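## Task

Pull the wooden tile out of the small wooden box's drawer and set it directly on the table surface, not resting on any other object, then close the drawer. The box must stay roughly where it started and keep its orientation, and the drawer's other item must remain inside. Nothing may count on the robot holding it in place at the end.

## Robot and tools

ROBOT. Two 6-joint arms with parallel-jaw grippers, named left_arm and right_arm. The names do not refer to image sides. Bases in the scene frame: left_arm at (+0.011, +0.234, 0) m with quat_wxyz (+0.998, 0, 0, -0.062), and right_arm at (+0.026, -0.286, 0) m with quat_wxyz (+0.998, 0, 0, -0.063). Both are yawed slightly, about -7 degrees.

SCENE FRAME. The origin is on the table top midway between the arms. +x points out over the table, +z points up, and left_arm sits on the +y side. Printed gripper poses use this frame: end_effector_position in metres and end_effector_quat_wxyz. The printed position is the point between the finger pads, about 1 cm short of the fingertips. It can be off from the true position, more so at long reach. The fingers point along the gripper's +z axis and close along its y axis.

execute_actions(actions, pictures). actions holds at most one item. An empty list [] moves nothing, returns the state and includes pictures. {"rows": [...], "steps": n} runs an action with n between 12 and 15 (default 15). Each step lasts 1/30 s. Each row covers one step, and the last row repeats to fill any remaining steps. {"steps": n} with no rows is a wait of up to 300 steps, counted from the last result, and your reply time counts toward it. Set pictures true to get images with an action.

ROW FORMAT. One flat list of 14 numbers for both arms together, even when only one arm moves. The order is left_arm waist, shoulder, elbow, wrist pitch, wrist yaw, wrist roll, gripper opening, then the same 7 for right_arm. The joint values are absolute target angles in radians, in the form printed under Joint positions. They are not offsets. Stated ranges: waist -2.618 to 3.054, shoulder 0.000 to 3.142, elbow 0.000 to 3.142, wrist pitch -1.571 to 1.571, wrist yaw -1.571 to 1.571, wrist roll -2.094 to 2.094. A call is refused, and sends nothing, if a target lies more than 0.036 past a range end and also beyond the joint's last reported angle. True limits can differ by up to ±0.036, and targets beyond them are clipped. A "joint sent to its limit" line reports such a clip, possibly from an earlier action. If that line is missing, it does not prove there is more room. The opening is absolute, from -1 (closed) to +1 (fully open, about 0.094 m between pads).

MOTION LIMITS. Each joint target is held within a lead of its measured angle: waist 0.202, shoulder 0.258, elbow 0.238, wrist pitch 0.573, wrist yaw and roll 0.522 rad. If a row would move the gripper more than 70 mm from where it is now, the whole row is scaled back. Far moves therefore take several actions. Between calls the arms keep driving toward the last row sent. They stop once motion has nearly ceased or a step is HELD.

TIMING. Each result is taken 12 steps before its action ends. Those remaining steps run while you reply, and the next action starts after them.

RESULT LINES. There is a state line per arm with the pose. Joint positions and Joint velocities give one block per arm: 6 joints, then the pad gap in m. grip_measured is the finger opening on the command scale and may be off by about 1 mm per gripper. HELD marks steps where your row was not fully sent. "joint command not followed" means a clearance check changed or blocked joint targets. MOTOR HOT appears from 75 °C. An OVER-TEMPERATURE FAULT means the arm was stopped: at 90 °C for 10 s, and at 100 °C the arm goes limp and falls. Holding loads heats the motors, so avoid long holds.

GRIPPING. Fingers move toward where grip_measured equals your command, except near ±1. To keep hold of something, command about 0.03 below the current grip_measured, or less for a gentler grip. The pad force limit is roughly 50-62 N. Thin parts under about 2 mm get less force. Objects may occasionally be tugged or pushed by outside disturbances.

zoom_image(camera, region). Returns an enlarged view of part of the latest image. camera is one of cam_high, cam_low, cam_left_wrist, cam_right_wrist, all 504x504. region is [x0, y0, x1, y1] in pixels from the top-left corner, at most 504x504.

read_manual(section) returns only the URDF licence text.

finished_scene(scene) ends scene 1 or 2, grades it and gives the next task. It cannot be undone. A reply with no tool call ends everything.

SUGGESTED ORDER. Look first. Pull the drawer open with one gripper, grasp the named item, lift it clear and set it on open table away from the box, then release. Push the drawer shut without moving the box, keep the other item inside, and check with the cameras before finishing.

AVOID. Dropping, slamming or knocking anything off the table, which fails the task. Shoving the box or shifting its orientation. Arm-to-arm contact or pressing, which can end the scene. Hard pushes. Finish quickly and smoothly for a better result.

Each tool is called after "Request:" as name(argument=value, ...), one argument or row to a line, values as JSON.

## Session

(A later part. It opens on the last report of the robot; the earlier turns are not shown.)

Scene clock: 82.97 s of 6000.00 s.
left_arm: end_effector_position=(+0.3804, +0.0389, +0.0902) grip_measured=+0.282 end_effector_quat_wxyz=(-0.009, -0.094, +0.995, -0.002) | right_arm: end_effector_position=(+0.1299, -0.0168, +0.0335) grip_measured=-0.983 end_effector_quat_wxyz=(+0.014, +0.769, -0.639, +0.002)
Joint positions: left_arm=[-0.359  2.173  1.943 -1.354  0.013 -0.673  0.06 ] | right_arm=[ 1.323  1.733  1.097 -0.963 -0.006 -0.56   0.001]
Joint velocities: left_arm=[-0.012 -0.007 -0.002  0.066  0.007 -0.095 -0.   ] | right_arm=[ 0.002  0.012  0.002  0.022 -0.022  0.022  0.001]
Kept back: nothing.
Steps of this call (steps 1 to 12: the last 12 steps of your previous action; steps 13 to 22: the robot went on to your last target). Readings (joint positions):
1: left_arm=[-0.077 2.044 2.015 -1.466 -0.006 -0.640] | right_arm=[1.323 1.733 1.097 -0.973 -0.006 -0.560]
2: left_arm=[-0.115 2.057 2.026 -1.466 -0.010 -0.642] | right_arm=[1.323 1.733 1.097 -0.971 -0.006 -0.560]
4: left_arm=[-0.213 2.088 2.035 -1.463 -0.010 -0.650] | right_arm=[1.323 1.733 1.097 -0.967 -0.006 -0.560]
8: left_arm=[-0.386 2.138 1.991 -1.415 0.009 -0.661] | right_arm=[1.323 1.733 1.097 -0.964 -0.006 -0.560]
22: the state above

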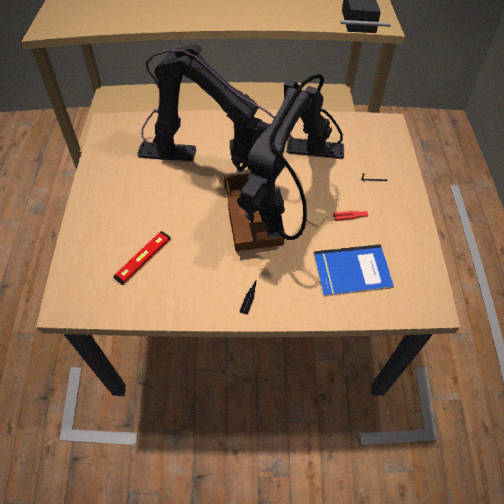

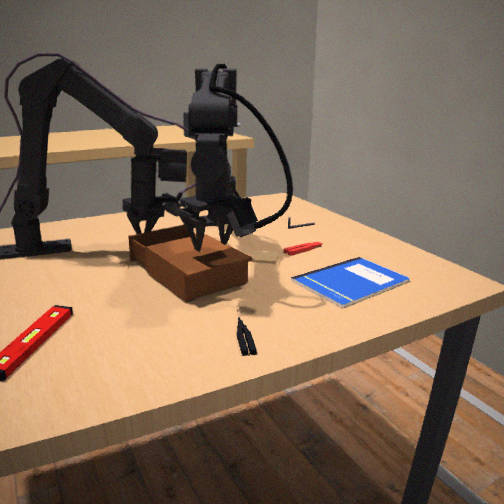

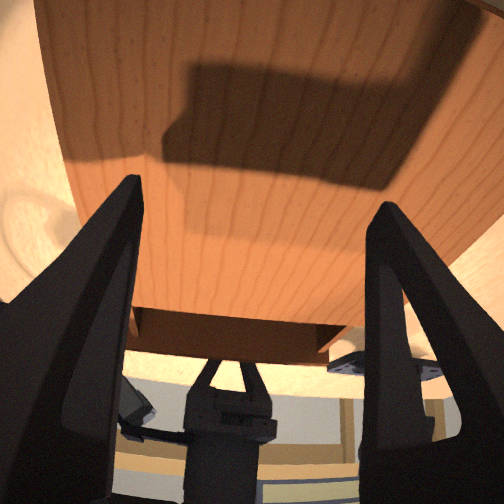

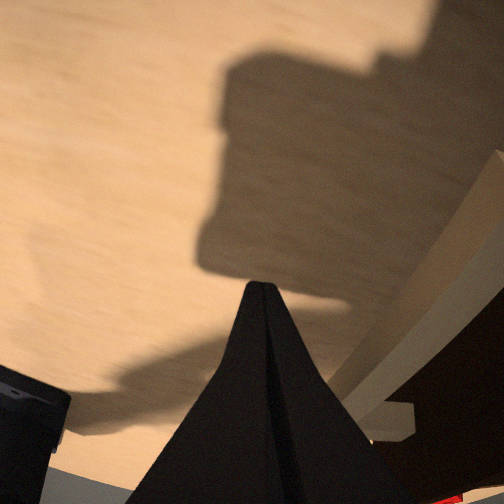

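Request:
execute_actions(
  actions=[
    {"rows":[[-0.361,2.16,1.91,-1.31,0,-0.68,0.28,1.31,1.72,1.11,-0.95,0,-0.58,-1],[-0.361,2.16,1.88,-1.28,0,-0.68,0.28,1.30,1.73,1.12,-0.95,0.01,-0.59,-1],[-0.361,2.16,1.85,-1.25,0,-0.68,0.28,1.29,1.735,1.13,-0.945,0.02,-0.6,-1],[-0.361,2.17,1.82,-1.23,0,-0.68,0.28,1.28,1.74,1.14,-0.94,0.03,-0.61,-1],[-0.361,2.19,1.8,-1.23,0,-0.68,0.28,1.27,1.75,1.15,-0.935,0.04,-0.62,-1],[-0.361,2.21,1.79,-1.23,0,-0.68,0.28,1.26,1.755,1.16,-0.93,0.05,-0.63,-1],[-0.361,2.24,1.77,-1.23,0,-0.68,0.28,1.25,1.76,1.168,-0.925,0.06,-0.64,-1],[-0.361,2.24,1.77,-1.23,0,-0.68,0.28,1.24,1.77,1.176,-0.92,0.07,-0.65,-1],[-0.361,2.24,1.77,-1.23,0,-0.68,0.28,1.23,1.78,1.184,-0.915,0.08,-0.66,-1],[-0.361,2.24,1.77,-1.23,0,-0.68,0.28,1.22,1.787,1.193,-0.91,0.08,-0.67,-1],[-0.361,2.24,1.77,-1.23,0,-0.68,0.28,1.21,1.795,1.202,-0.905,0.08,-0.68,-1],[-0.361,2.24,1.77,-1.23,0,-0.68,0.28,1.20,1.803,1.211,-0.90,0.08,-0.69,-1],[-0.361,2.24,1.77,-1.23,0,-0.68,0.28,1.19,1.811,1.22,-0.895,0.08,-0.70,-1],[-0.361,2.24,1.77,-1.23,0,-0.68,0.28,1.18,1.82,1.23,-0.89,0.08,-0.71,-1],[-0.361,2.24,1.77,-1.23,0,-0.68,0.28,1.167,1.828,1.242,-0.89,0.08,-0.718,-1]],"steps":15},
  ],
)

Request:
execute_actions(
  actions=[
    {"rows":[[-0.361,2.24,1.77,-1.23,0,-0.68,0.28,1.158,1.838,1.256,-0.893,0.08,-0.726,-1],[-0.361,2.24,1.77,-1.23,0,-0.68,0.28,1.15,1.848,1.27,-0.896,0.08,-0.734,-1],[-0.361,2.24,1.77,-1.23,0,-0.68,0.28,1.142,1.858,1.284,-0.9,0.08,-0.742,-1],[-0.361,2.24,1.77,-1.23,0,-0.68,0.28,1.134,1.868,1.298,-0.903,0.08,-0.75,-1],[-0.361,2.24,1.77,-1.23,0,-0.68,0.28,1.126,1.878,1.312,-0.906,0.08,-0.758,-1],[-0.361,2.24,1.77,-1.23,0,-0.68,0.28,1.118,1.888,1.326,-0.91,0.08,-0.766,-1],[-0.361,2.24,1.77,-1.23,0,-0.68,0.28,1.11,1.898,1.34,-0.913,0.08,-0.774,-1],[-0.361,2.24,1.77,-1.23,0,-0.68,0.28,1.102,1.908,1.354,-0.916,0.08,-0.782,-1],[-0.361,2.24,1.77,-1.23,0,-0.68,0.28,1.094,1.918,1.368,-0.92,0.08,-0.79,-1],[-0.361,2.24,1.77,-1.23,0,-0.68,0.28,1.086,1.928,1.382,-0.923,0.08,-0.798,-1],[-0.361,2.24,1.77,-1.23,0,-0.68,0.28,1.078,1.938,1.396,-0.926,0.08,-0.806,-1]],"steps":15},
  ],
)

Request:
execute_actions(
  actions=[
    {"steps":20},
  ],
  pictures=true,
)

Scene clock: 85.67 s of 6000.00 s.
left_arm: end_effector_position=(+0.3806, +0.0388, +0.0827) grip_measured=+0.282 end_effector_quat_wxyz=(-0.009, -0.095, +0.995, -0.002) | right_arm: end_effector_position=(+0.1326, -0.0178, +0.0335) grip_measured=-0.983 end_effector_quat_wxyz=(+0.014, +0.770, -0.638, +0.003)
Joint positions: left_arm=[-0.359  2.173  1.912 -1.322  0.013 -0.673  0.06 ] | right_arm=[ 1.315  1.733  1.097 -0.962 -0.003 -0.57   0.001]
Joint velocities: left_arm=[ 0.002 -0.002 -0.559  0.418 -0.066  0.007  0.   ] | right_arm=[-0.188 -0.007  0.002 -0.051  0.051 -0.139 -0.001]
Steps of this call (steps 1 to 30: the robot went on to your last target; steps 31 to 78: nothing new was sent; steps 79 to 81: the first 3 steps of this action). Readings (joint positions):
79: left_arm=[-0.359 2.173 1.939 -1.348 0.013 -0.673] | right_arm=[1.322 1.733 1.097 -0.963 -0.006 -0.562]
80: left_arm=[-0.359 2.173 1.930 -1.338 0.013 -0.673] | right_arm=[1.320 1.733 1.097 -0.963 -0.005 -0.565]
81: the state above

Scene clock: 86.17 s of 6000.00 s.
left_arm: end_effector_position=(+0.3791, +0.0400, +0.0714) grip_measured=+0.281 end_effector_quat_wxyz=(-0.006, -0.094, +0.996, -0.000) | right_arm: end_effector_position=(+0.1543, -0.0160, +0.0358) grip_measured=-0.984 end_effector_quat_wxyz=(+0.053, +0.772, -0.632, -0.030)
Joint positions: left_arm=[-0.361  2.164  1.853 -1.27   0.006 -0.674  0.06 ] | right_arm=[ 1.204  1.826  1.214 -1.053 -0.079 -0.696  0.001]
Joint velocities: left_arm=[ 0.017  0.007 -0.002 -0.022  0.007 -0.007  0.   ] | right_arm=[-0.173  0.291  0.32  -0.403 -0.388 -0.198  0.001]
Steps of this call (steps 1 to 12: the last 12 steps of your previous action; steps 13 to 15: the first 3 steps of this action). Readings (joint positions):
13: left_arm=[-0.361 2.164 1.853 -1.270 0.006 -0.674] | right_arm=[1.219 1.806 1.192 -1.028 -0.055 -0.679]
14: left_arm=[-0.361 2.164 1.853 -1.270 0.006 -0.674] | right_arm=[1.211 1.816 1.202 -1.040 -0.068 -0.688]
15: the state above

Scene clock: 86.83 s of 6000.00 s.
left_arm: end_effector_position=(+0.3820, +0.0404, +0.0713) grip_measured=+0.281 end_effector_quat_wxyz=(+0.001, -0.098, +0.995, +0.001) | right_arm: end_effector_position=(+0.1582, -0.0181, +0.0372) grip_measured=-0.984 end_effector_quat_wxyz=(+0.113, +0.773, -0.620, -0.069)
Joint positions: left_arm=[-0.361  2.164  1.853 -1.26  -0.003 -0.681  0.06 ] | right_arm=[ 1.14   1.928  1.331 -1.184 -0.162 -0.794  0.001]
Joint velocities: left_arm=[-0.002 -0.007  0.002 -0.007  0.037 -0.051  0.001] | right_arm=[ 0.012 -0.007 -0.002  0.066 -0.037 -0.022  0.001]
Kept back: nothing.
Steps of this call (steps 1 to 12: the last 12 steps of your previous action; steps 13 to 20: the robot went on to your last target). Readings (joint positions):
1: left_arm=[-0.361 2.164 1.853 -1.270 0.006 -0.674] | right_arm=[1.198 1.836 1.226 -1.066 -0.090 -0.705]
2: left_arm=[-0.361 2.164 1.853 -1.270 0.006 -0.674] | right_arm=[1.191 1.847 1.238 -1.080 -0.100 -0.713]
4: left_arm=[-0.361 2.164 1.853 -1.270 0.006 -0.674] | right_arm=[1.179 1.868 1.262 -1.107 -0.119 -0.730]
8: left_arm=[-0.361 2.164 1.853 -1.265 0.002 -0.677] | right_arm=[1.155 1.907 1.308 -1.157 -0.147 -0.761]
20: the state above

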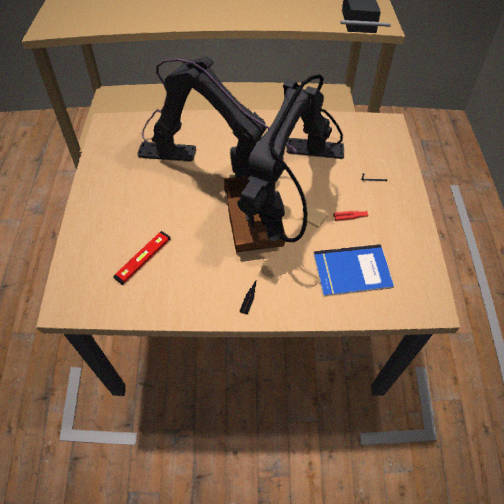

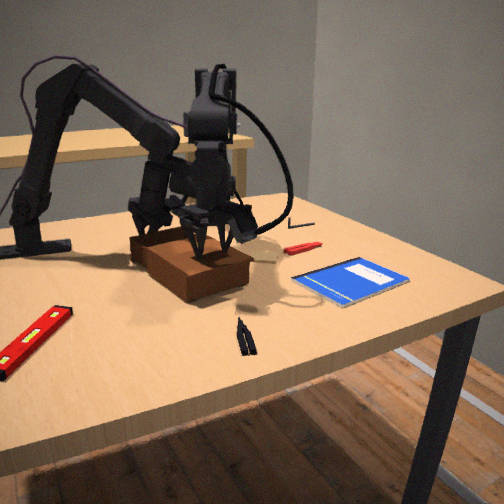

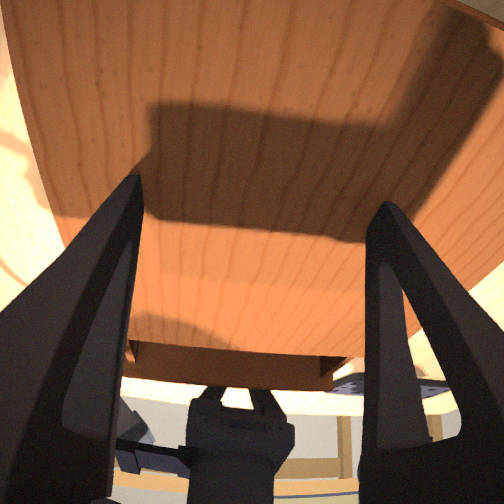

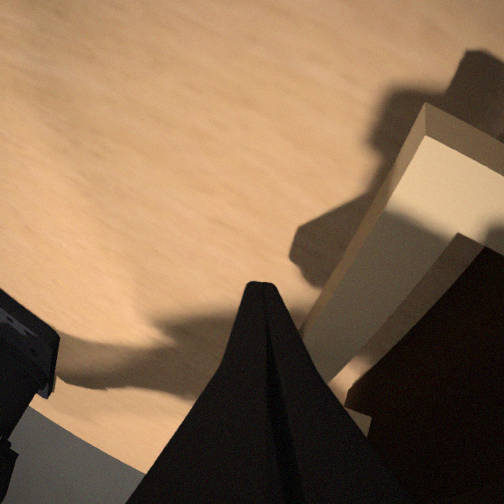

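Request:
execute_actions(
  actions=[
    {"rows":[[-0.361,2.2,1.8,-1.23,0,-0.68,0.28,1.12,1.88,1.32,-0.98,0.03,-0.75,-1],[-0.361,2.2,1.8,-1.23,0,-0.68,0.28,1.17,1.83,1.25,-0.98,0.0,-0.7,-1],[-0.361,2.2,1.8,-1.23,0,-0.68,0.28,1.22,1.79,1.19,-0.97,0,-0.66,-1],[-0.361,2.2,1.8,-1.23,0,-0.68,0.28,1.27,1.75,1.14,-0.96,0,-0.62,-1],[-0.361,2.2,1.8,-1.23,0,-0.68,0.28,1.318,1.72,1.11,-0.96,0,-0.57,-1],[-0.361,2.2,1.8,-1.23,0,-0.68,0.28,1.33,1.72,1.11,-0.96,0,-0.57,-1],[-0.361,2.2,1.8,-1.23,0,-0.68,0.28,1.34,1.74,1.13,-0.96,0,-0.56,-1],[-0.361,2.2,1.8,-1.23,0,-0.68,0.28,1.345,1.76,1.16,-0.96,0,-0.56,-1],[-0.361,2.2,1.8,-1.23,0,-0.68,0.28,1.345,1.78,1.19,-0.965,0,-0.56,-1]],"steps":15},
  ],
)

Request:
execute_actions(
  actions=[
    {"steps":20},
  ],
  pictures=true,
)

Scene clock: 88.50 s of 6000.00 s.
left_arm: end_effector_position=(+0.3826, +0.0402, +0.0727) grip_measured=+0.281 end_effector_quat_wxyz=(+0.003, -0.098, +0.995, +0.000) | right_arm: end_effector_position=(+0.1544, -0.0198, +0.0363) grip_measured=-0.984 end_effector_quat_wxyz=(+0.093, +0.773, -0.625, -0.054)
Joint positions: left_arm=[-0.361  2.16   1.853 -1.259 -0.003 -0.681  0.06 ] | right_arm=[ 1.165  1.88   1.273 -1.132 -0.134 -0.755  0.001]
Joint velocities: left_arm=[ 0.007  0.002  0.002 -0.022  0.037 -0.125  0.001] | right_arm=[ 0.496 -0.969 -1.126  1.194  0.886  0.579  0.   ]
Steps of this call (steps 1 to 15: the robot went on to your last target; steps 16 to 47: nothing new was sent; steps 48 to 50: the first 3 steps of this action). Readings (joint positions):
48: left_arm=[-0.361 2.160 1.853 -1.259 -0.003 -0.681] | right_arm=[1.142 1.925 1.327 -1.183 -0.163 -0.789]
49: left_arm=[-0.361 2.160 1.853 -1.259 -0.003 -0.681] | right_arm=[1.149 1.909 1.308 -1.167 -0.156 -0.775]
50: the state above

Scene clock: 89.17 s of 6000.00 s.
left_arm: end_effector_position=(+0.3826, +0.0402, +0.0727) grip_measured=+0.281 end_effector_quat_wxyz=(+0.003, -0.098, +0.995, +0.000) | right_arm: end_effector_position=(+0.1265, -0.0011, +0.0349) grip_measured=-0.984 end_effector_quat_wxyz=(+0.015, +0.782, -0.623, +0.001)
Joint positions: left_arm=[-0.361  2.16   1.853 -1.259 -0.003 -0.681  0.06 ] | right_arm=[ 1.351  1.78   1.16  -0.979 -0.008 -0.572  0.001]
Joint velocities: left_arm=[ 0.007 -0.002  0.007 -0.037  0.037  0.051 -0.001] | right_arm=[ 0.002 -0.012  0.007  0.081  0.007  0.081 -0.001]
Kept back: nothing.
Steps of this call (steps 1 to 12: the last 12 steps of your previous action; steps 13 to 20: the robot went on to your last target). Readings (joint positions):
1: left_arm=[-0.361 2.160 1.853 -1.259 -0.003 -0.681] | right_arm=[1.189 1.844 1.230 -1.094 -0.104 -0.731]
2: left_arm=[-0.361 2.160 1.853 -1.259 -0.003 -0.681] | right_arm=[1.224 1.806 1.188 -1.065 -0.078 -0.701]
4: left_arm=[-0.361 2.160 1.853 -1.259 -0.003 -0.681] | right_arm=[1.302 1.757 1.140 -1.047 -0.054 -0.656]
8: left_arm=[-0.361 2.160 1.853 -1.259 -0.003 -0.681] | right_arm=[1.356 1.771 1.155 -1.011 -0.036 -0.606]
20: the state above

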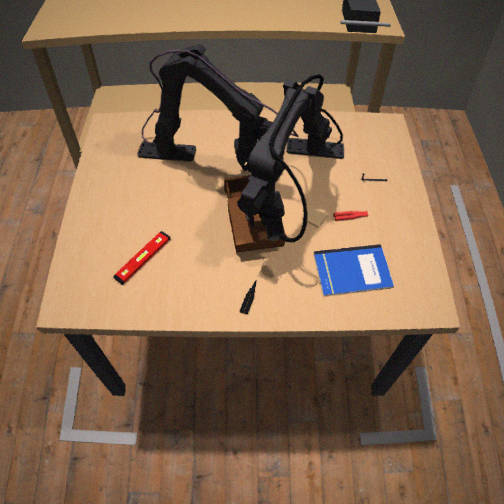

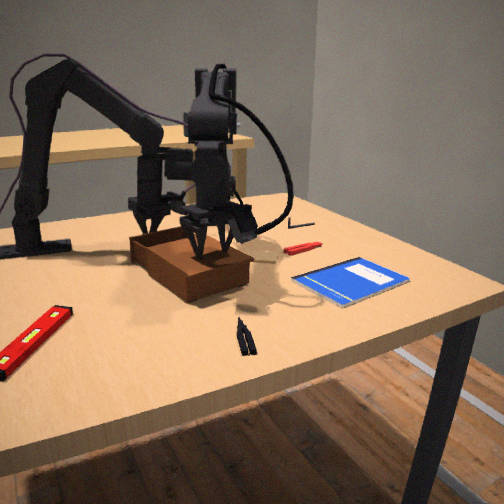

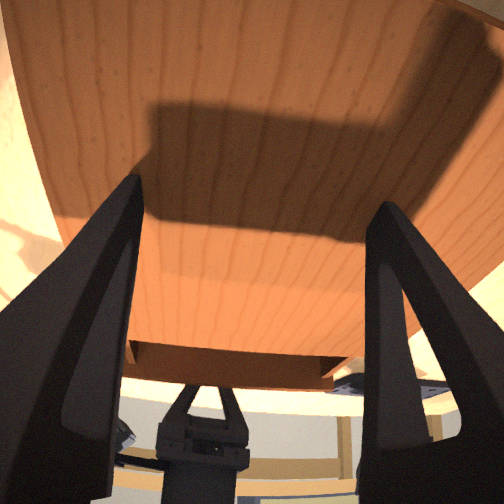

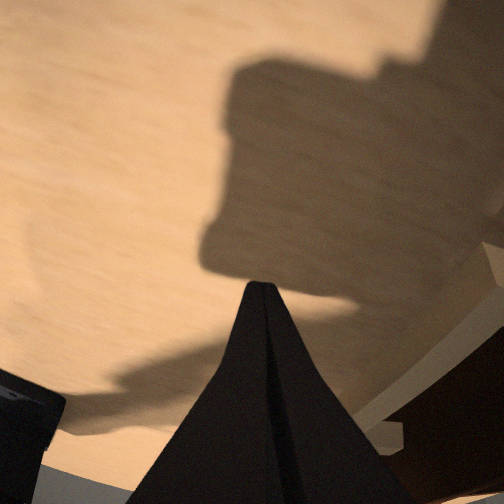

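Request:
execute_actions(
  actions=[
    {"rows":[[-0.361,2.26,1.76,-1.23,0,-0.68,0.28,1.33,1.79,1.2,-0.96,0.02,-0.58,-1],[-0.361,2.27,1.75,-1.23,0,-0.68,0.28,1.315,1.8,1.215,-0.95,0.04,-0.6,-1],[-0.361,2.28,1.74,-1.23,0,-0.68,0.28,1.30,1.81,1.23,-0.94,0.06,-0.61,-1],[-0.361,2.28,1.74,-1.23,0,-0.68,0.28,1.285,1.82,1.245,-0.93,0.08,-0.62,-1],[-0.361,2.28,1.74,-1.23,0,-0.68,0.28,1.27,1.83,1.26,-0.92,0.10,-0.63,-1],[-0.361,2.28,1.74,-1.23,0,-0.68,0.28,1.255,1.84,1.275,-0.91,0.12,-0.64,-1],[-0.361,2.28,1.74,-1.23,0,-0.68,0.28,1.24,1.85,1.29,-0.90,0.14,-0.65,-1],[-0.361,2.28,1.74,-1.23,0,-0.68,0.28,1.23,1.855,1.295,-0.88,0.17,-0.66,-1],[-0.361,2.28,1.74,-1.23,0,-0.68,0.28,1.22,1.86,1.3,-0.86,0.20,-0.67,-1],[-0.361,2.28,1.74,-1.23,0,-0.68,0.28,1.21,1.865,1.305,-0.84,0.23,-0.68,-1],[-0.361,2.28,1.74,-1.23,0,-0.68,0.28,1.2,1.87,1.31,-0.82,0.26,-0.69,-1],[-0.361,2.28,1.74,-1.23,0,-0.68,0.28,1.19,1.875,1.315,-0.80,0.29,-0.70,-1]],"steps":15},
  ],
)

Request:
execute_actions(
  actions=[
    {"steps":20},
  ],
  pictures=true,
)

Scene clock: 91.80 s of 6000.00 s.
left_arm: end_effector_position=(+0.3818, +0.0407, +0.0706) grip_measured=+0.281 end_effector_quat_wxyz=(+0.002, -0.098, +0.995, +0.001) | right_arm: end_effector_position=(+0.1347, +0.0003, +0.0353) grip_measured=-0.984 end_effector_quat_wxyz=(+0.010, +0.780, -0.626, +0.007)
Joint positions: left_arm=[-0.361  2.161  1.846 -1.254 -0.004 -0.681  0.06 ] | right_arm=[ 1.337  1.79   1.173 -0.978  0.008 -0.579  0.001]
Joint velocities: left_arm=[-0.012 -0.002 -0.007  0.007  0.051  0.007 -0.001] | right_arm=[-0.305  0.212  0.325  0.037  0.256 -0.139  0.001]
Steps of this call (steps 1 to 15: the robot went on to your last target; steps 16 to 76: nothing new was sent; steps 77 to 79: the first 3 steps of this action). Readings (joint positions):
77: left_arm=[-0.361 2.161 1.849 -1.257 -0.003 -0.681] | right_arm=[1.350 1.780 1.160 -0.977 -0.004 -0.570]
78: left_arm=[-0.361 2.161 1.847 -1.255 -0.004 -0.681] | right_arm=[1.346 1.783 1.164 -0.978 0.000 -0.574]
79: the state above

Scene clock: 92.47 s of 6000.00 s.
left_arm: end_effector_position=(+0.3818, +0.0407, +0.0706) grip_measured=+0.281 end_effector_quat_wxyz=(+0.002, -0.098, +0.995, +0.001) | right_arm: end_effector_position=(+0.2117, +0.0164, +0.0376) grip_measured=-0.984 end_effector_quat_wxyz=(-0.054, +0.773, -0.629, +0.067)
Joint positions: left_arm=[-0.361  2.161  1.846 -1.254 -0.004 -0.681  0.06 ] | right_arm=[ 1.221  1.871  1.276 -0.898  0.153 -0.686  0.001]
Joint velocities: left_arm=[-0.007  0.012  0.002 -0.022 -0.051  0.022  0.001] | right_arm=[-0.007 -0.007 -0.012  0.066 -0.007 -0.081  0.001]
Kept back: nothing.
Steps of this call (steps 1 to 12: the last 12 steps of your previous action; steps 13 to 20: the robot went on to your last target). Readings (joint positions):
1: left_arm=[-0.361 2.161 1.846 -1.254 -0.004 -0.681] | right_arm=[1.324 1.799 1.187 -0.974 0.018 -0.585]
2: left_arm=[-0.361 2.161 1.846 -1.254 -0.004 -0.681] | right_arm=[1.309 1.810 1.202 -0.968 0.031 -0.592]
4: left_arm=[-0.361 2.161 1.846 -1.254 -0.004 -0.681] | right_arm=[1.280 1.831 1.231 -0.969 0.035 -0.607]
8: left_arm=[-0.361 2.161 1.846 -1.254 -0.004 -0.681] | right_arm=[1.259 1.850 1.257 -0.978 0.042 -0.643]
20: the state above

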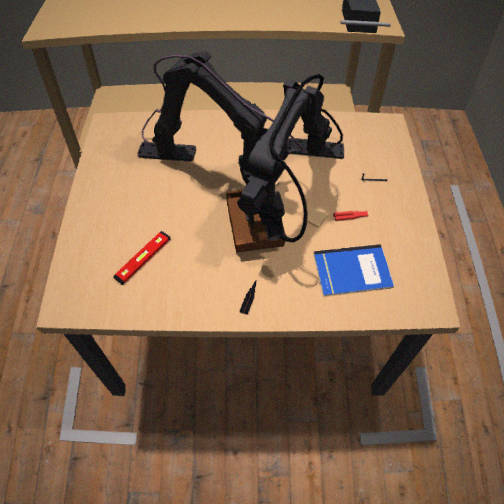

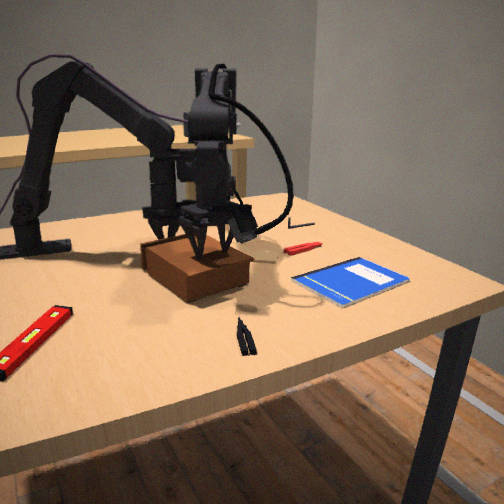

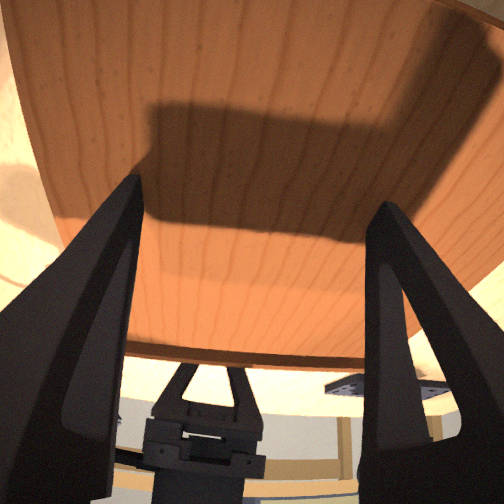

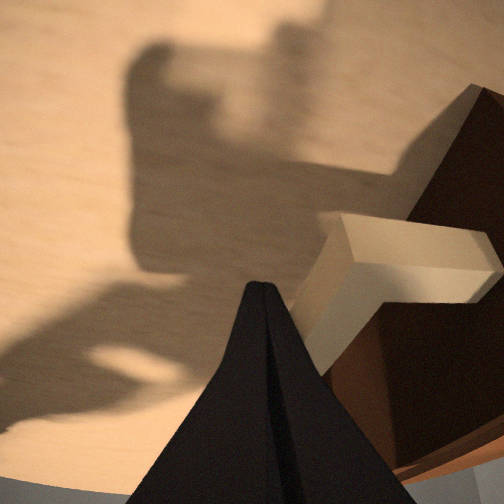

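Request:
execute_actions(
  actions=[
    {"rows":[[-0.361,2.28,1.74,-1.23,0,-0.68,0.28,1.185,1.88,1.32,-0.81,0.28,-0.705,-1],[-0.361,2.28,1.74,-1.23,0,-0.68,0.28,1.178,1.885,1.326,-0.815,0.28,-0.71,-1],[-0.361,2.28,1.74,-1.23,0,-0.68,0.28,1.171,1.89,1.332,-0.82,0.27,-0.72,-1],[-0.361,2.28,1.74,-1.23,0,-0.68,0.28,1.164,1.895,1.338,-0.825,0.27,-0.73,-1],[-0.361,2.28,1.74,-1.23,0,-0.68,0.28,1.157,1.9,1.344,-0.83,0.26,-0.74,-1],[-0.361,2.28,1.74,-1.23,0,-0.68,0.28,1.15,1.905,1.35,-0.835,0.26,-0.75,-1],[-0.361,2.28,1.74,-1.23,0,-0.68,0.28,1.143,1.91,1.356,-0.84,0.25,-0.76,-1],[-0.361,2.28,1.74,-1.23,0,-0.68,0.28,1.136,1.915,1.362,-0.845,0.25,-0.77,-1],[-0.361,2.28,1.74,-1.23,0,-0.68,0.28,1.129,1.92,1.368,-0.85,0.25,-0.775,-1],[-0.361,2.28,1.74,-1.23,0,-0.68,0.28,1.122,1.925,1.374,-0.855,0.25,-0.78,-1],[-0.361,2.28,1.74,-1.23,0,-0.68,0.28,1.115,1.93,1.38,-0.86,0.25,-0.785,-1]],"steps":15},
  ],
)

Request:
execute_actions(
  actions=[
    {"steps":20},
  ],
  pictures=true,
)

Scene clock: 93.67 s of 6000.00 s.
left_arm: end_effector_position=(+0.3818, +0.0407, +0.0706) grip_measured=+0.281 end_effector_quat_wxyz=(+0.002, -0.098, +0.995, +0.001) | right_arm: end_effector_position=(+0.2141, +0.0167, +0.0376) grip_measured=-0.984 end_effector_quat_wxyz=(-0.054, +0.774, -0.627, +0.070)
Joint positions: left_arm=[-0.361  2.161  1.846 -1.254 -0.004 -0.681  0.06 ] | right_arm=[ 1.219  1.875  1.281 -0.897  0.16  -0.694  0.001]
Joint velocities: left_arm=[ 0.012 -0.007 -0.027  0.081 -0.081  0.037 -0.   ] | right_arm=[-0.061  0.09   0.144 -0.168 -0.081 -0.095  0.   ]
Steps of this call (steps 1 to 30: the robot went on to your last target; steps 31 to 33: nothing new was sent; steps 34 to 36: the first 3 steps of this action). Readings (joint positions):
34: left_arm=[-0.361 2.161 1.846 -1.254 -0.004 -0.681] | right_arm=[1.221 1.872 1.276 -0.893 0.163 -0.689]
35: left_arm=[-0.361 2.161 1.846 -1.254 -0.004 -0.681] | right_arm=[1.221 1.872 1.277 -0.893 0.162 -0.691]
36: the state above

Scene clock: 94.33 s of 6000.00 s.
left_arm: end_effector_position=(+0.3818, +0.0407, +0.0706) grip_measured=+0.281 end_effector_quat_wxyz=(+0.002, -0.098, +0.995, +0.001) | right_arm: end_effector_position=(+0.2321, +0.0126, +0.0349) grip_measured=-0.984 end_effector_quat_wxyz=(-0.035, +0.779, -0.623, +0.059)
Joint positions: left_arm=[-0.361  2.161  1.846 -1.254 -0.004 -0.681  0.06 ] | right_arm=[ 1.153  1.923  1.34  -0.933  0.126 -0.769  0.001]
Joint velocities: left_arm=[ 0.002  0.012 -0.017 -0.037 -0.081 -0.007 -0.001] | right_arm=[-0.002 -0.007 -0.002  0.007 -0.051 -0.095 -0.001]
Kept back: nothing.
Steps of this call (steps 1 to 12: the last 12 steps of your previous action; steps 13 to 20: the robot went on to your last target). Readings (joint positions):
1: left_arm=[-0.361 2.161 1.846 -1.254 -0.004 -0.681] | right_arm=[1.216 1.879 1.286 -0.904 0.155 -0.698]
2: left_arm=[-0.361 2.161 1.846 -1.254 -0.004 -0.681] | right_arm=[1.212 1.882 1.292 -0.908 0.151 -0.704]
4: left_arm=[-0.361 2.161 1.846 -1.254 -0.004 -0.681] | right_arm=[1.199 1.892 1.306 -0.912 0.143 -0.717]
8: left_arm=[-0.361 2.161 1.846 -1.254 -0.004 -0.681] | right_arm=[1.168 1.913 1.332 -0.921 0.132 -0.745]
20: the state above

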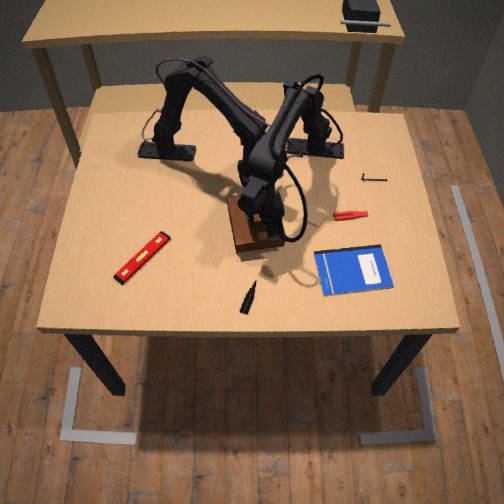

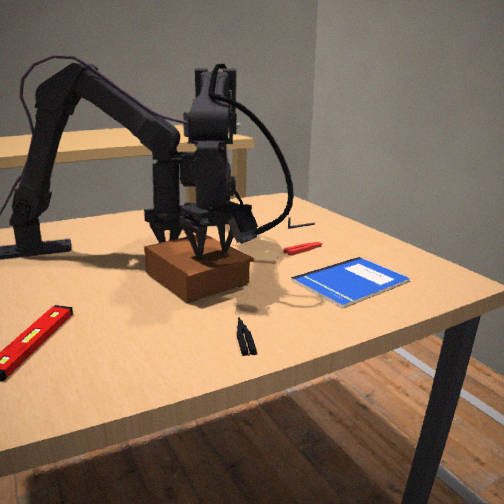

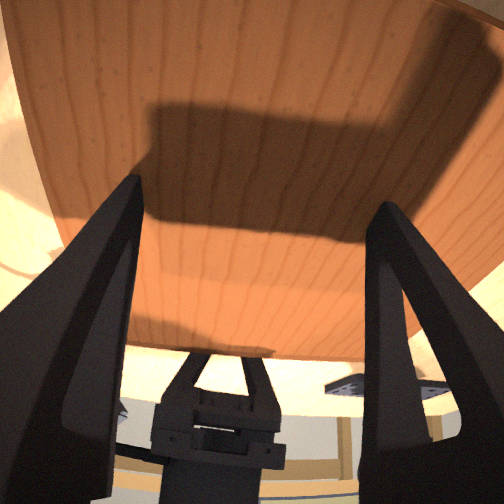

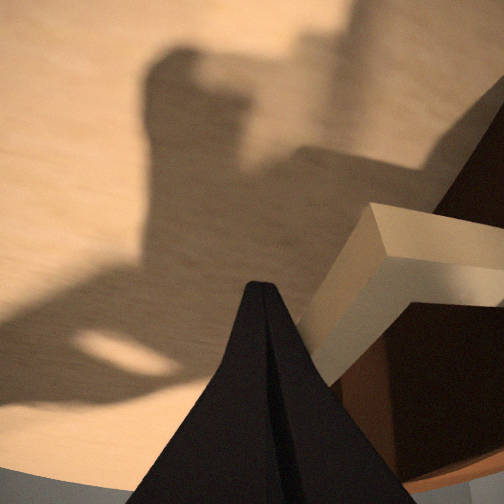

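Request:
execute_actions(
  actions=[
    {"rows":[[-0.361,2.28,1.74,-1.23,0,-0.68,0.28,1.11,1.935,1.386,-0.85,0.26,-0.79,-1],[-0.361,2.28,1.74,-1.23,0,-0.68,0.28,1.103,1.94,1.392,-0.84,0.27,-0.795,-1],[-0.361,2.28,1.74,-1.23,0,-0.68,0.28,1.096,1.945,1.398,-0.835,0.28,-0.8,-1],[-0.361,2.28,1.74,-1.23,0,-0.68,0.28,1.089,1.95,1.404,-0.83,0.29,-0.805,-1],[-0.361,2.28,1.74,-1.23,0,-0.68,0.28,1.082,1.955,1.41,-0.825,0.30,-0.81,-1],[-0.361,2.28,1.74,-1.23,0,-0.68,0.28,1.075,1.96,1.416,-0.82,0.31,-0.815,-1],[-0.361,2.28,1.74,-1.23,0,-0.68,0.28,1.068,1.965,1.422,-0.815,0.32,-0.82,-1]],"steps":15},
  ],
)

Request:
execute_actions(
  actions=[
    {"steps":20},
  ],
  pictures=true,
)

Scene clock: 95.13 s of 6000.00 s.
left_arm: end_effector_position=(+0.3818, +0.0407, +0.0706) grip_measured=+0.281 end_effector_quat_wxyz=(+0.002, -0.098, +0.995, +0.001) | right_arm: end_effector_position=(+0.2329, +0.0126, +0.0350) grip_measured=-0.984 end_effector_quat_wxyz=(-0.033, +0.780, -0.622, +0.059)
Joint positions: left_arm=[-0.361  2.161  1.846 -1.254 -0.004 -0.681  0.06 ] | right_arm=[ 1.151  1.927  1.346 -0.938  0.125 -0.774  0.001]
Joint velocities: left_arm=[ 0.002 -0.012 -0.037 -0.037 -0.11  -0.007  0.001] | right_arm=[-0.027  0.081  0.129 -0.168 -0.007 -0.081  0.   ]
Steps of this call (steps 1 to 15: the robot went on to your last target; steps 16 to 21: nothing new was sent; steps 22 to 24: the first 3 steps of this action). Readings (joint positions):
22: left_arm=[-0.361 2.161 1.846 -1.254 -0.004 -0.681] | right_arm=[1.153 1.923 1.340 -0.933 0.126 -0.771]
23: left_arm=[-0.361 2.161 1.846 -1.254 -0.004 -0.681] | right_arm=[1.152 1.924 1.342 -0.934 0.126 -0.772]
24: the state above

Scene clock: 95.80 s of 6000.00 s.
left_arm: end_effector_position=(+0.3818, +0.0407, +0.0706) grip_measured=+0.281 end_effector_quat_wxyz=(+0.002, -0.098, +0.995, +0.001) | right_arm: end_effector_position=(+0.2329, +0.0121, +0.0350) grip_measured=-0.984 end_effector_quat_wxyz=(-0.019, +0.784, -0.618, +0.046)
Joint positions: left_arm=[-0.361  2.161  1.846 -1.254 -0.004 -0.681  0.06 ] | right_arm=[ 1.136  1.946  1.377 -0.973  0.096 -0.799  0.001]
Joint velocities: left_arm=[ 0.012  0.007 -0.012 -0.051 -0.022 -0.007 -0.   ] | right_arm=[ 0.017 -0.007 -0.007  0.022  0.051 -0.037  0.   ]
Kept back: nothing.
Steps of this call (steps 1 to 12: the last 12 steps of your previous action; steps 13 to 20: the robot went on to your last target). Readings (joint positions):
1: left_arm=[-0.361 2.161 1.846 -1.254 -0.004 -0.681] | right_arm=[1.149 1.930 1.351 -0.944 0.123 -0.777]
2: left_arm=[-0.361 2.161 1.846 -1.254 -0.004 -0.681] | right_arm=[1.147 1.934 1.356 -0.949 0.119 -0.779]
4: left_arm=[-0.361 2.161 1.846 -1.254 -0.004 -0.681] | right_arm=[1.142 1.941 1.367 -0.961 0.110 -0.786]
8: left_arm=[-0.361 2.161 1.846 -1.254 -0.004 -0.681] | right_arm=[1.137 1.946 1.376 -0.972 0.098 -0.794]
20: the state above

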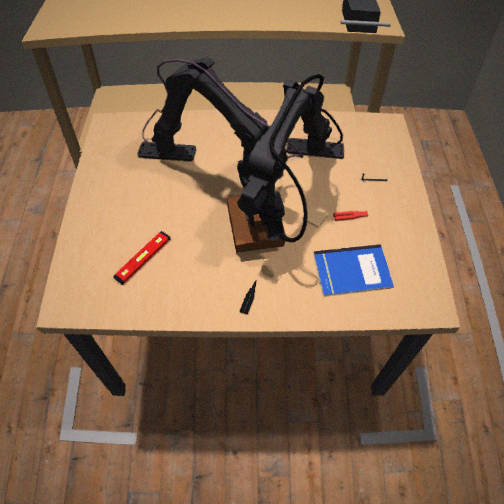

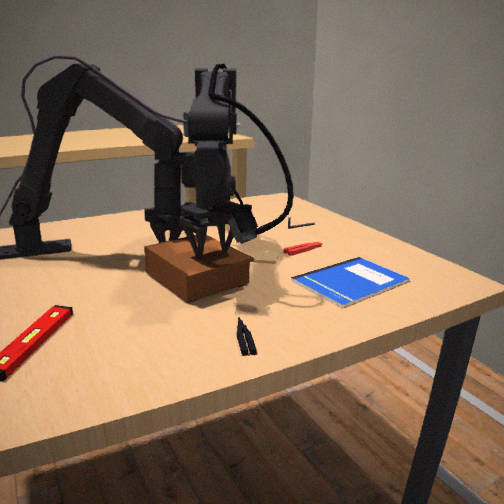

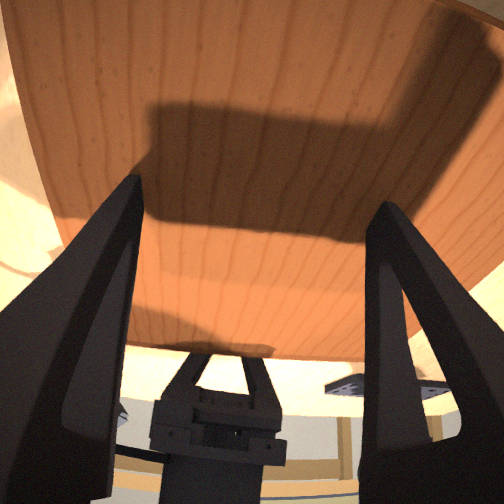

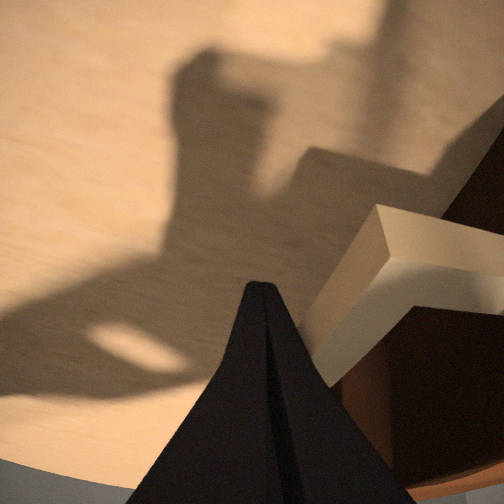

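Request:
execute_actions(
  actions=[
    {"rows":[[-0.361,2.22,1.79,-1.24,0,-0.68,0.28,1.11,1.94,1.38,-0.9,0.2,-0.79,-1],[-0.361,2.18,1.83,-1.25,0,-0.68,0.28,1.14,1.92,1.35,-0.95,0.1,-0.77,-1],[-0.361,2.16,1.85,-1.26,0,-0.68,0.28,1.16,1.9,1.33,-0.99,0.03,-0.75,-1],[-0.361,2.15,1.88,-1.29,0,-0.68,0.28,1.18,1.88,1.31,-1.0,0,-0.73,-1],[-0.35,2.14,1.92,-1.33,0,-0.68,0.28,1.2,1.86,1.29,-1.0,0,-0.7,-1],[-0.33,2.12,1.97,-1.38,0,-0.68,0.28,1.2,1.84,1.28,-1.0,0,-0.7,-1],[-0.3,2.09,2.0,-1.4,0,-0.68,0.28,1.2,1.84,1.28,-1.0,0,-0.7,-1],[-0.25,2.05,2.0,-1.4,0,-0.6,0.28,1.2,1.84,1.28,-1.0,0,-0.7,-1],[-0.15,2.0,2.0,-1.4,0,-0.6,0.28,1.2,1.84,1.28,-1.0,0,-0.7,-1],[0,1.9,1.95,-1.4,0,-0.6,0.28,1.2,1.84,1.28,-1.0,0,-0.7,-1],[0.2,1.8,1.9,-1.4,0,-0.6,0.28,1.2,1.84,1.28,-1.0,0,-0.7,-1],[0.4,1.7,1.85,-1.4,0,-0.6,0.28,1.2,1.84,1.28,-1.0,0,-0.7,-1]],"steps":15},
  ],
)

Request:
execute_actions(
  actions=[
    {"rows":[[0.4,1.7,1.85,-1.4,0,-0.6,0.28,1.2,1.8,1.33,-1.1,0,-0.7,-1],[0.4,1.7,1.85,-1.4,0,-0.6,0.28,1.2,1.77,1.4,-1.2,0,-0.7,-1],[0.4,1.7,1.85,-1.4,0,-0.6,0.28,1.2,1.74,1.47,-1.3,0,-0.7,-1],[0.4,1.7,1.85,-1.4,0,-0.6,0.28,1.2,1.71,1.54,-1.4,0,-0.7,-1]],"steps":15},
  ],
)

Request:
execute_actions(
  actions=[
    {"steps":20},
  ],
  pictures=true,
)

Request:
zoom_image(
  camera="cam_high",
  region=[180, 160, 320, 280],
)

Scene clock: 98.13 s of 6000.00 s.
left_arm: end_effector_position=(+0.3826, +0.0403, +0.0736) grip_measured=+0.281 end_effector_quat_wxyz=(+0.006, -0.098, +0.995, -0.001) | right_arm: end_effector_position=(+0.2274, +0.0114, +0.0338) grip_measured=-0.984 end_effector_quat_wxyz=(-0.014, +0.783, -0.621, +0.040)
Joint positions: left_arm=[-0.361  2.154  1.846 -1.252 -0.004 -0.681  0.06 ] | right_arm=[ 1.141  1.942  1.366 -0.976  0.082 -0.788  0.001]
Joint velocities: left_arm=[-0.012 -0.022  0.002 -0.022  0.007  0.022 -0.001] | right_arm=[ 0.027 -0.139 -0.295  0.066 -0.212  0.154 -0.   ]
Steps of this call (steps 1 to 15: the robot went on to your last target; steps 16 to 67: nothing new was sent; steps 68 to 70: the first 3 steps of this action). Readings (joint positions):
68: left_arm=[-0.361 2.158 1.846 -1.253 -0.004 -0.681] | right_arm=[1.137 1.946 1.377 -0.977 0.091 -0.798]
69: left_arm=[-0.361 2.155 1.846 -1.253 -0.004 -0.681] | right_arm=[1.139 1.945 1.374 -0.978 0.088 -0.794]
70: the state above

Scene clock: 98.63 s of 6000.00 s.
left_arm: end_effector_position=(+0.4075, +0.1980, +0.2091) grip_measured=+0.281 end_effector_quat_wxyz=(+0.132, -0.263, +0.954, -0.057) | right_arm: end_effector_position=(+0.1829, -0.0001, +0.0558) grip_measured=-0.984 end_effector_quat_wxyz=(+0.016, +0.780, -0.626, +0.012)
Joint positions: left_arm=[ 0.037  1.826  1.881 -1.338  0.015 -0.628  0.06 ] | right_arm=[ 1.203  1.848  1.332 -1.092  0.017 -0.713  0.001]
Joint velocities: left_arm=[ 1.429 -0.989 -0.042 -0.051  0.022  0.11   0.001] | right_arm=[ 0.007 -0.217  0.955 -1.531 -0.037 -0.007  0.001]
Steps of this call (steps 1 to 12: the last 12 steps of your previous action; steps 13 to 15: the first 3 steps of this action). Readings (joint positions):
13: left_arm=[-0.060 1.899 1.885 -1.334 0.014 -0.634] | right_arm=[1.203 1.859 1.291 -1.006 0.017 -0.714]
14: left_arm=[-0.013 1.862 1.882 -1.336 0.014 -0.631] | right_arm=[1.203 1.855 1.305 -1.040 0.017 -0.714]
15: the state above

Scene clock: 99.30 s of 6000.00 s.
left_arm: end_effector_position=(+0.3671, +0.3384, +0.2404) grip_measured=+0.281 end_effector_quat_wxyz=(+0.162, -0.424, +0.890, -0.025) | right_arm: end_effector_position=(+0.1748, -0.0142, +0.1462) grip_measured=-0.984 end_effector_quat_wxyz=(-0.003, +0.779, -0.627, +0.007)
Joint positions: left_arm=[ 0.404  1.713  1.861 -1.389 -0.003 -0.61   0.06 ] | right_arm=[ 1.203  1.712  1.53  -1.385  0.015 -0.71   0.001]
Joint velocities: left_arm=[-0.002 -0.007 -0.017 -0.081  0.022  0.022 -0.001] | right_arm=[-0.007  0.027  0.007 -0.081  0.037  0.007 -0.001]
Kept back: nothing.
Steps of this call (steps 1 to 12: the last 12 steps of your previous action; steps 13 to 20: the robot went on to your last target). Readings (joint positions):
1: left_arm=[0.092 1.794 1.881 -1.340 0.015 -0.625] | right_arm=[1.203 1.836 1.369 -1.140 0.017 -0.713]
2: left_arm=[0.152 1.766 1.881 -1.342 0.016 -0.622] | right_arm=[1.203 1.819 1.410 -1.181 0.017 -0.713]
4: left_arm=[0.285 1.727 1.881 -1.347 0.015 -0.618] | right_arm=[1.203 1.772 1.481 -1.246 0.017 -0.711]
8: left_arm=[0.434 1.713 1.877 -1.365 -0.014 -0.616] | right_arm=[1.203 1.697 1.530 -1.322 0.015 -0.710]
20: the state above

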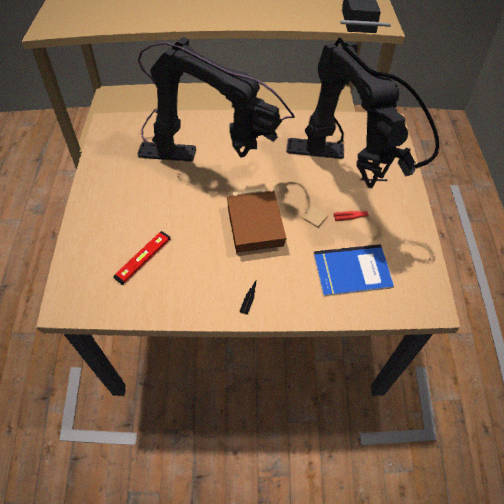

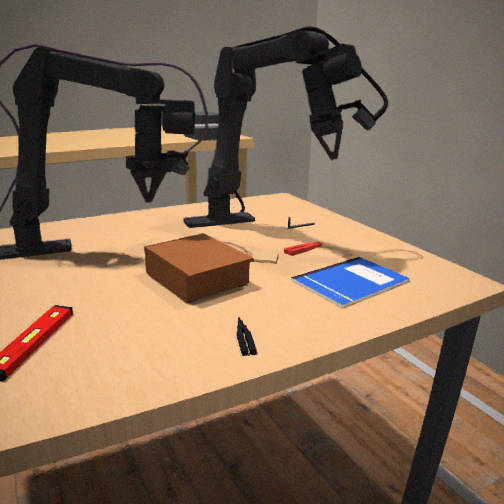

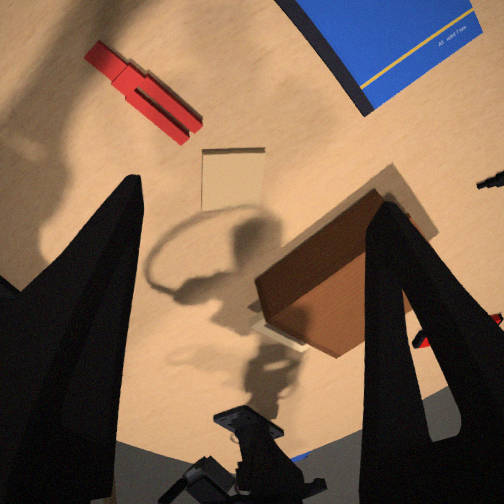

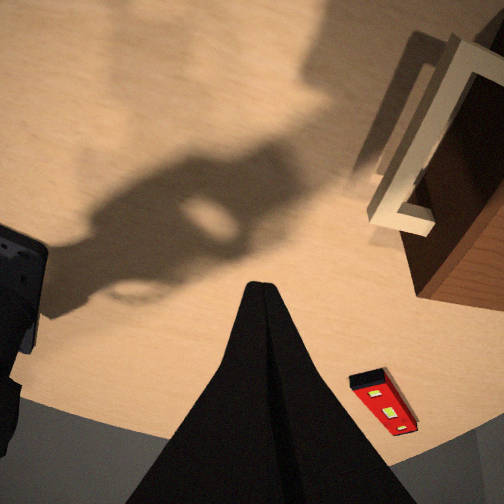

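Region (180, 160, 320, 280) of cam_high's 504x504 image, scaled by 3.600, with more detail than that image has; it fills the top 432 rows of this view, and the rest is white.

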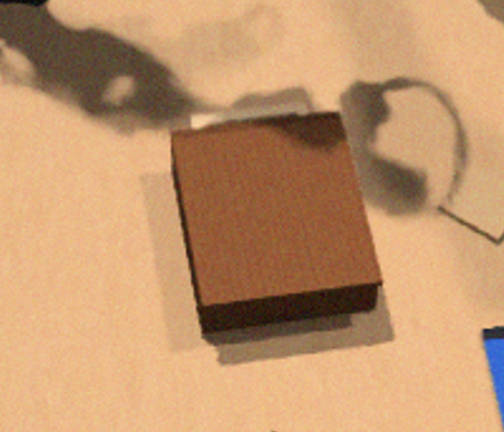

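Request:
finished_scene(
  scene=1,
)

The scene is finished: the task was done.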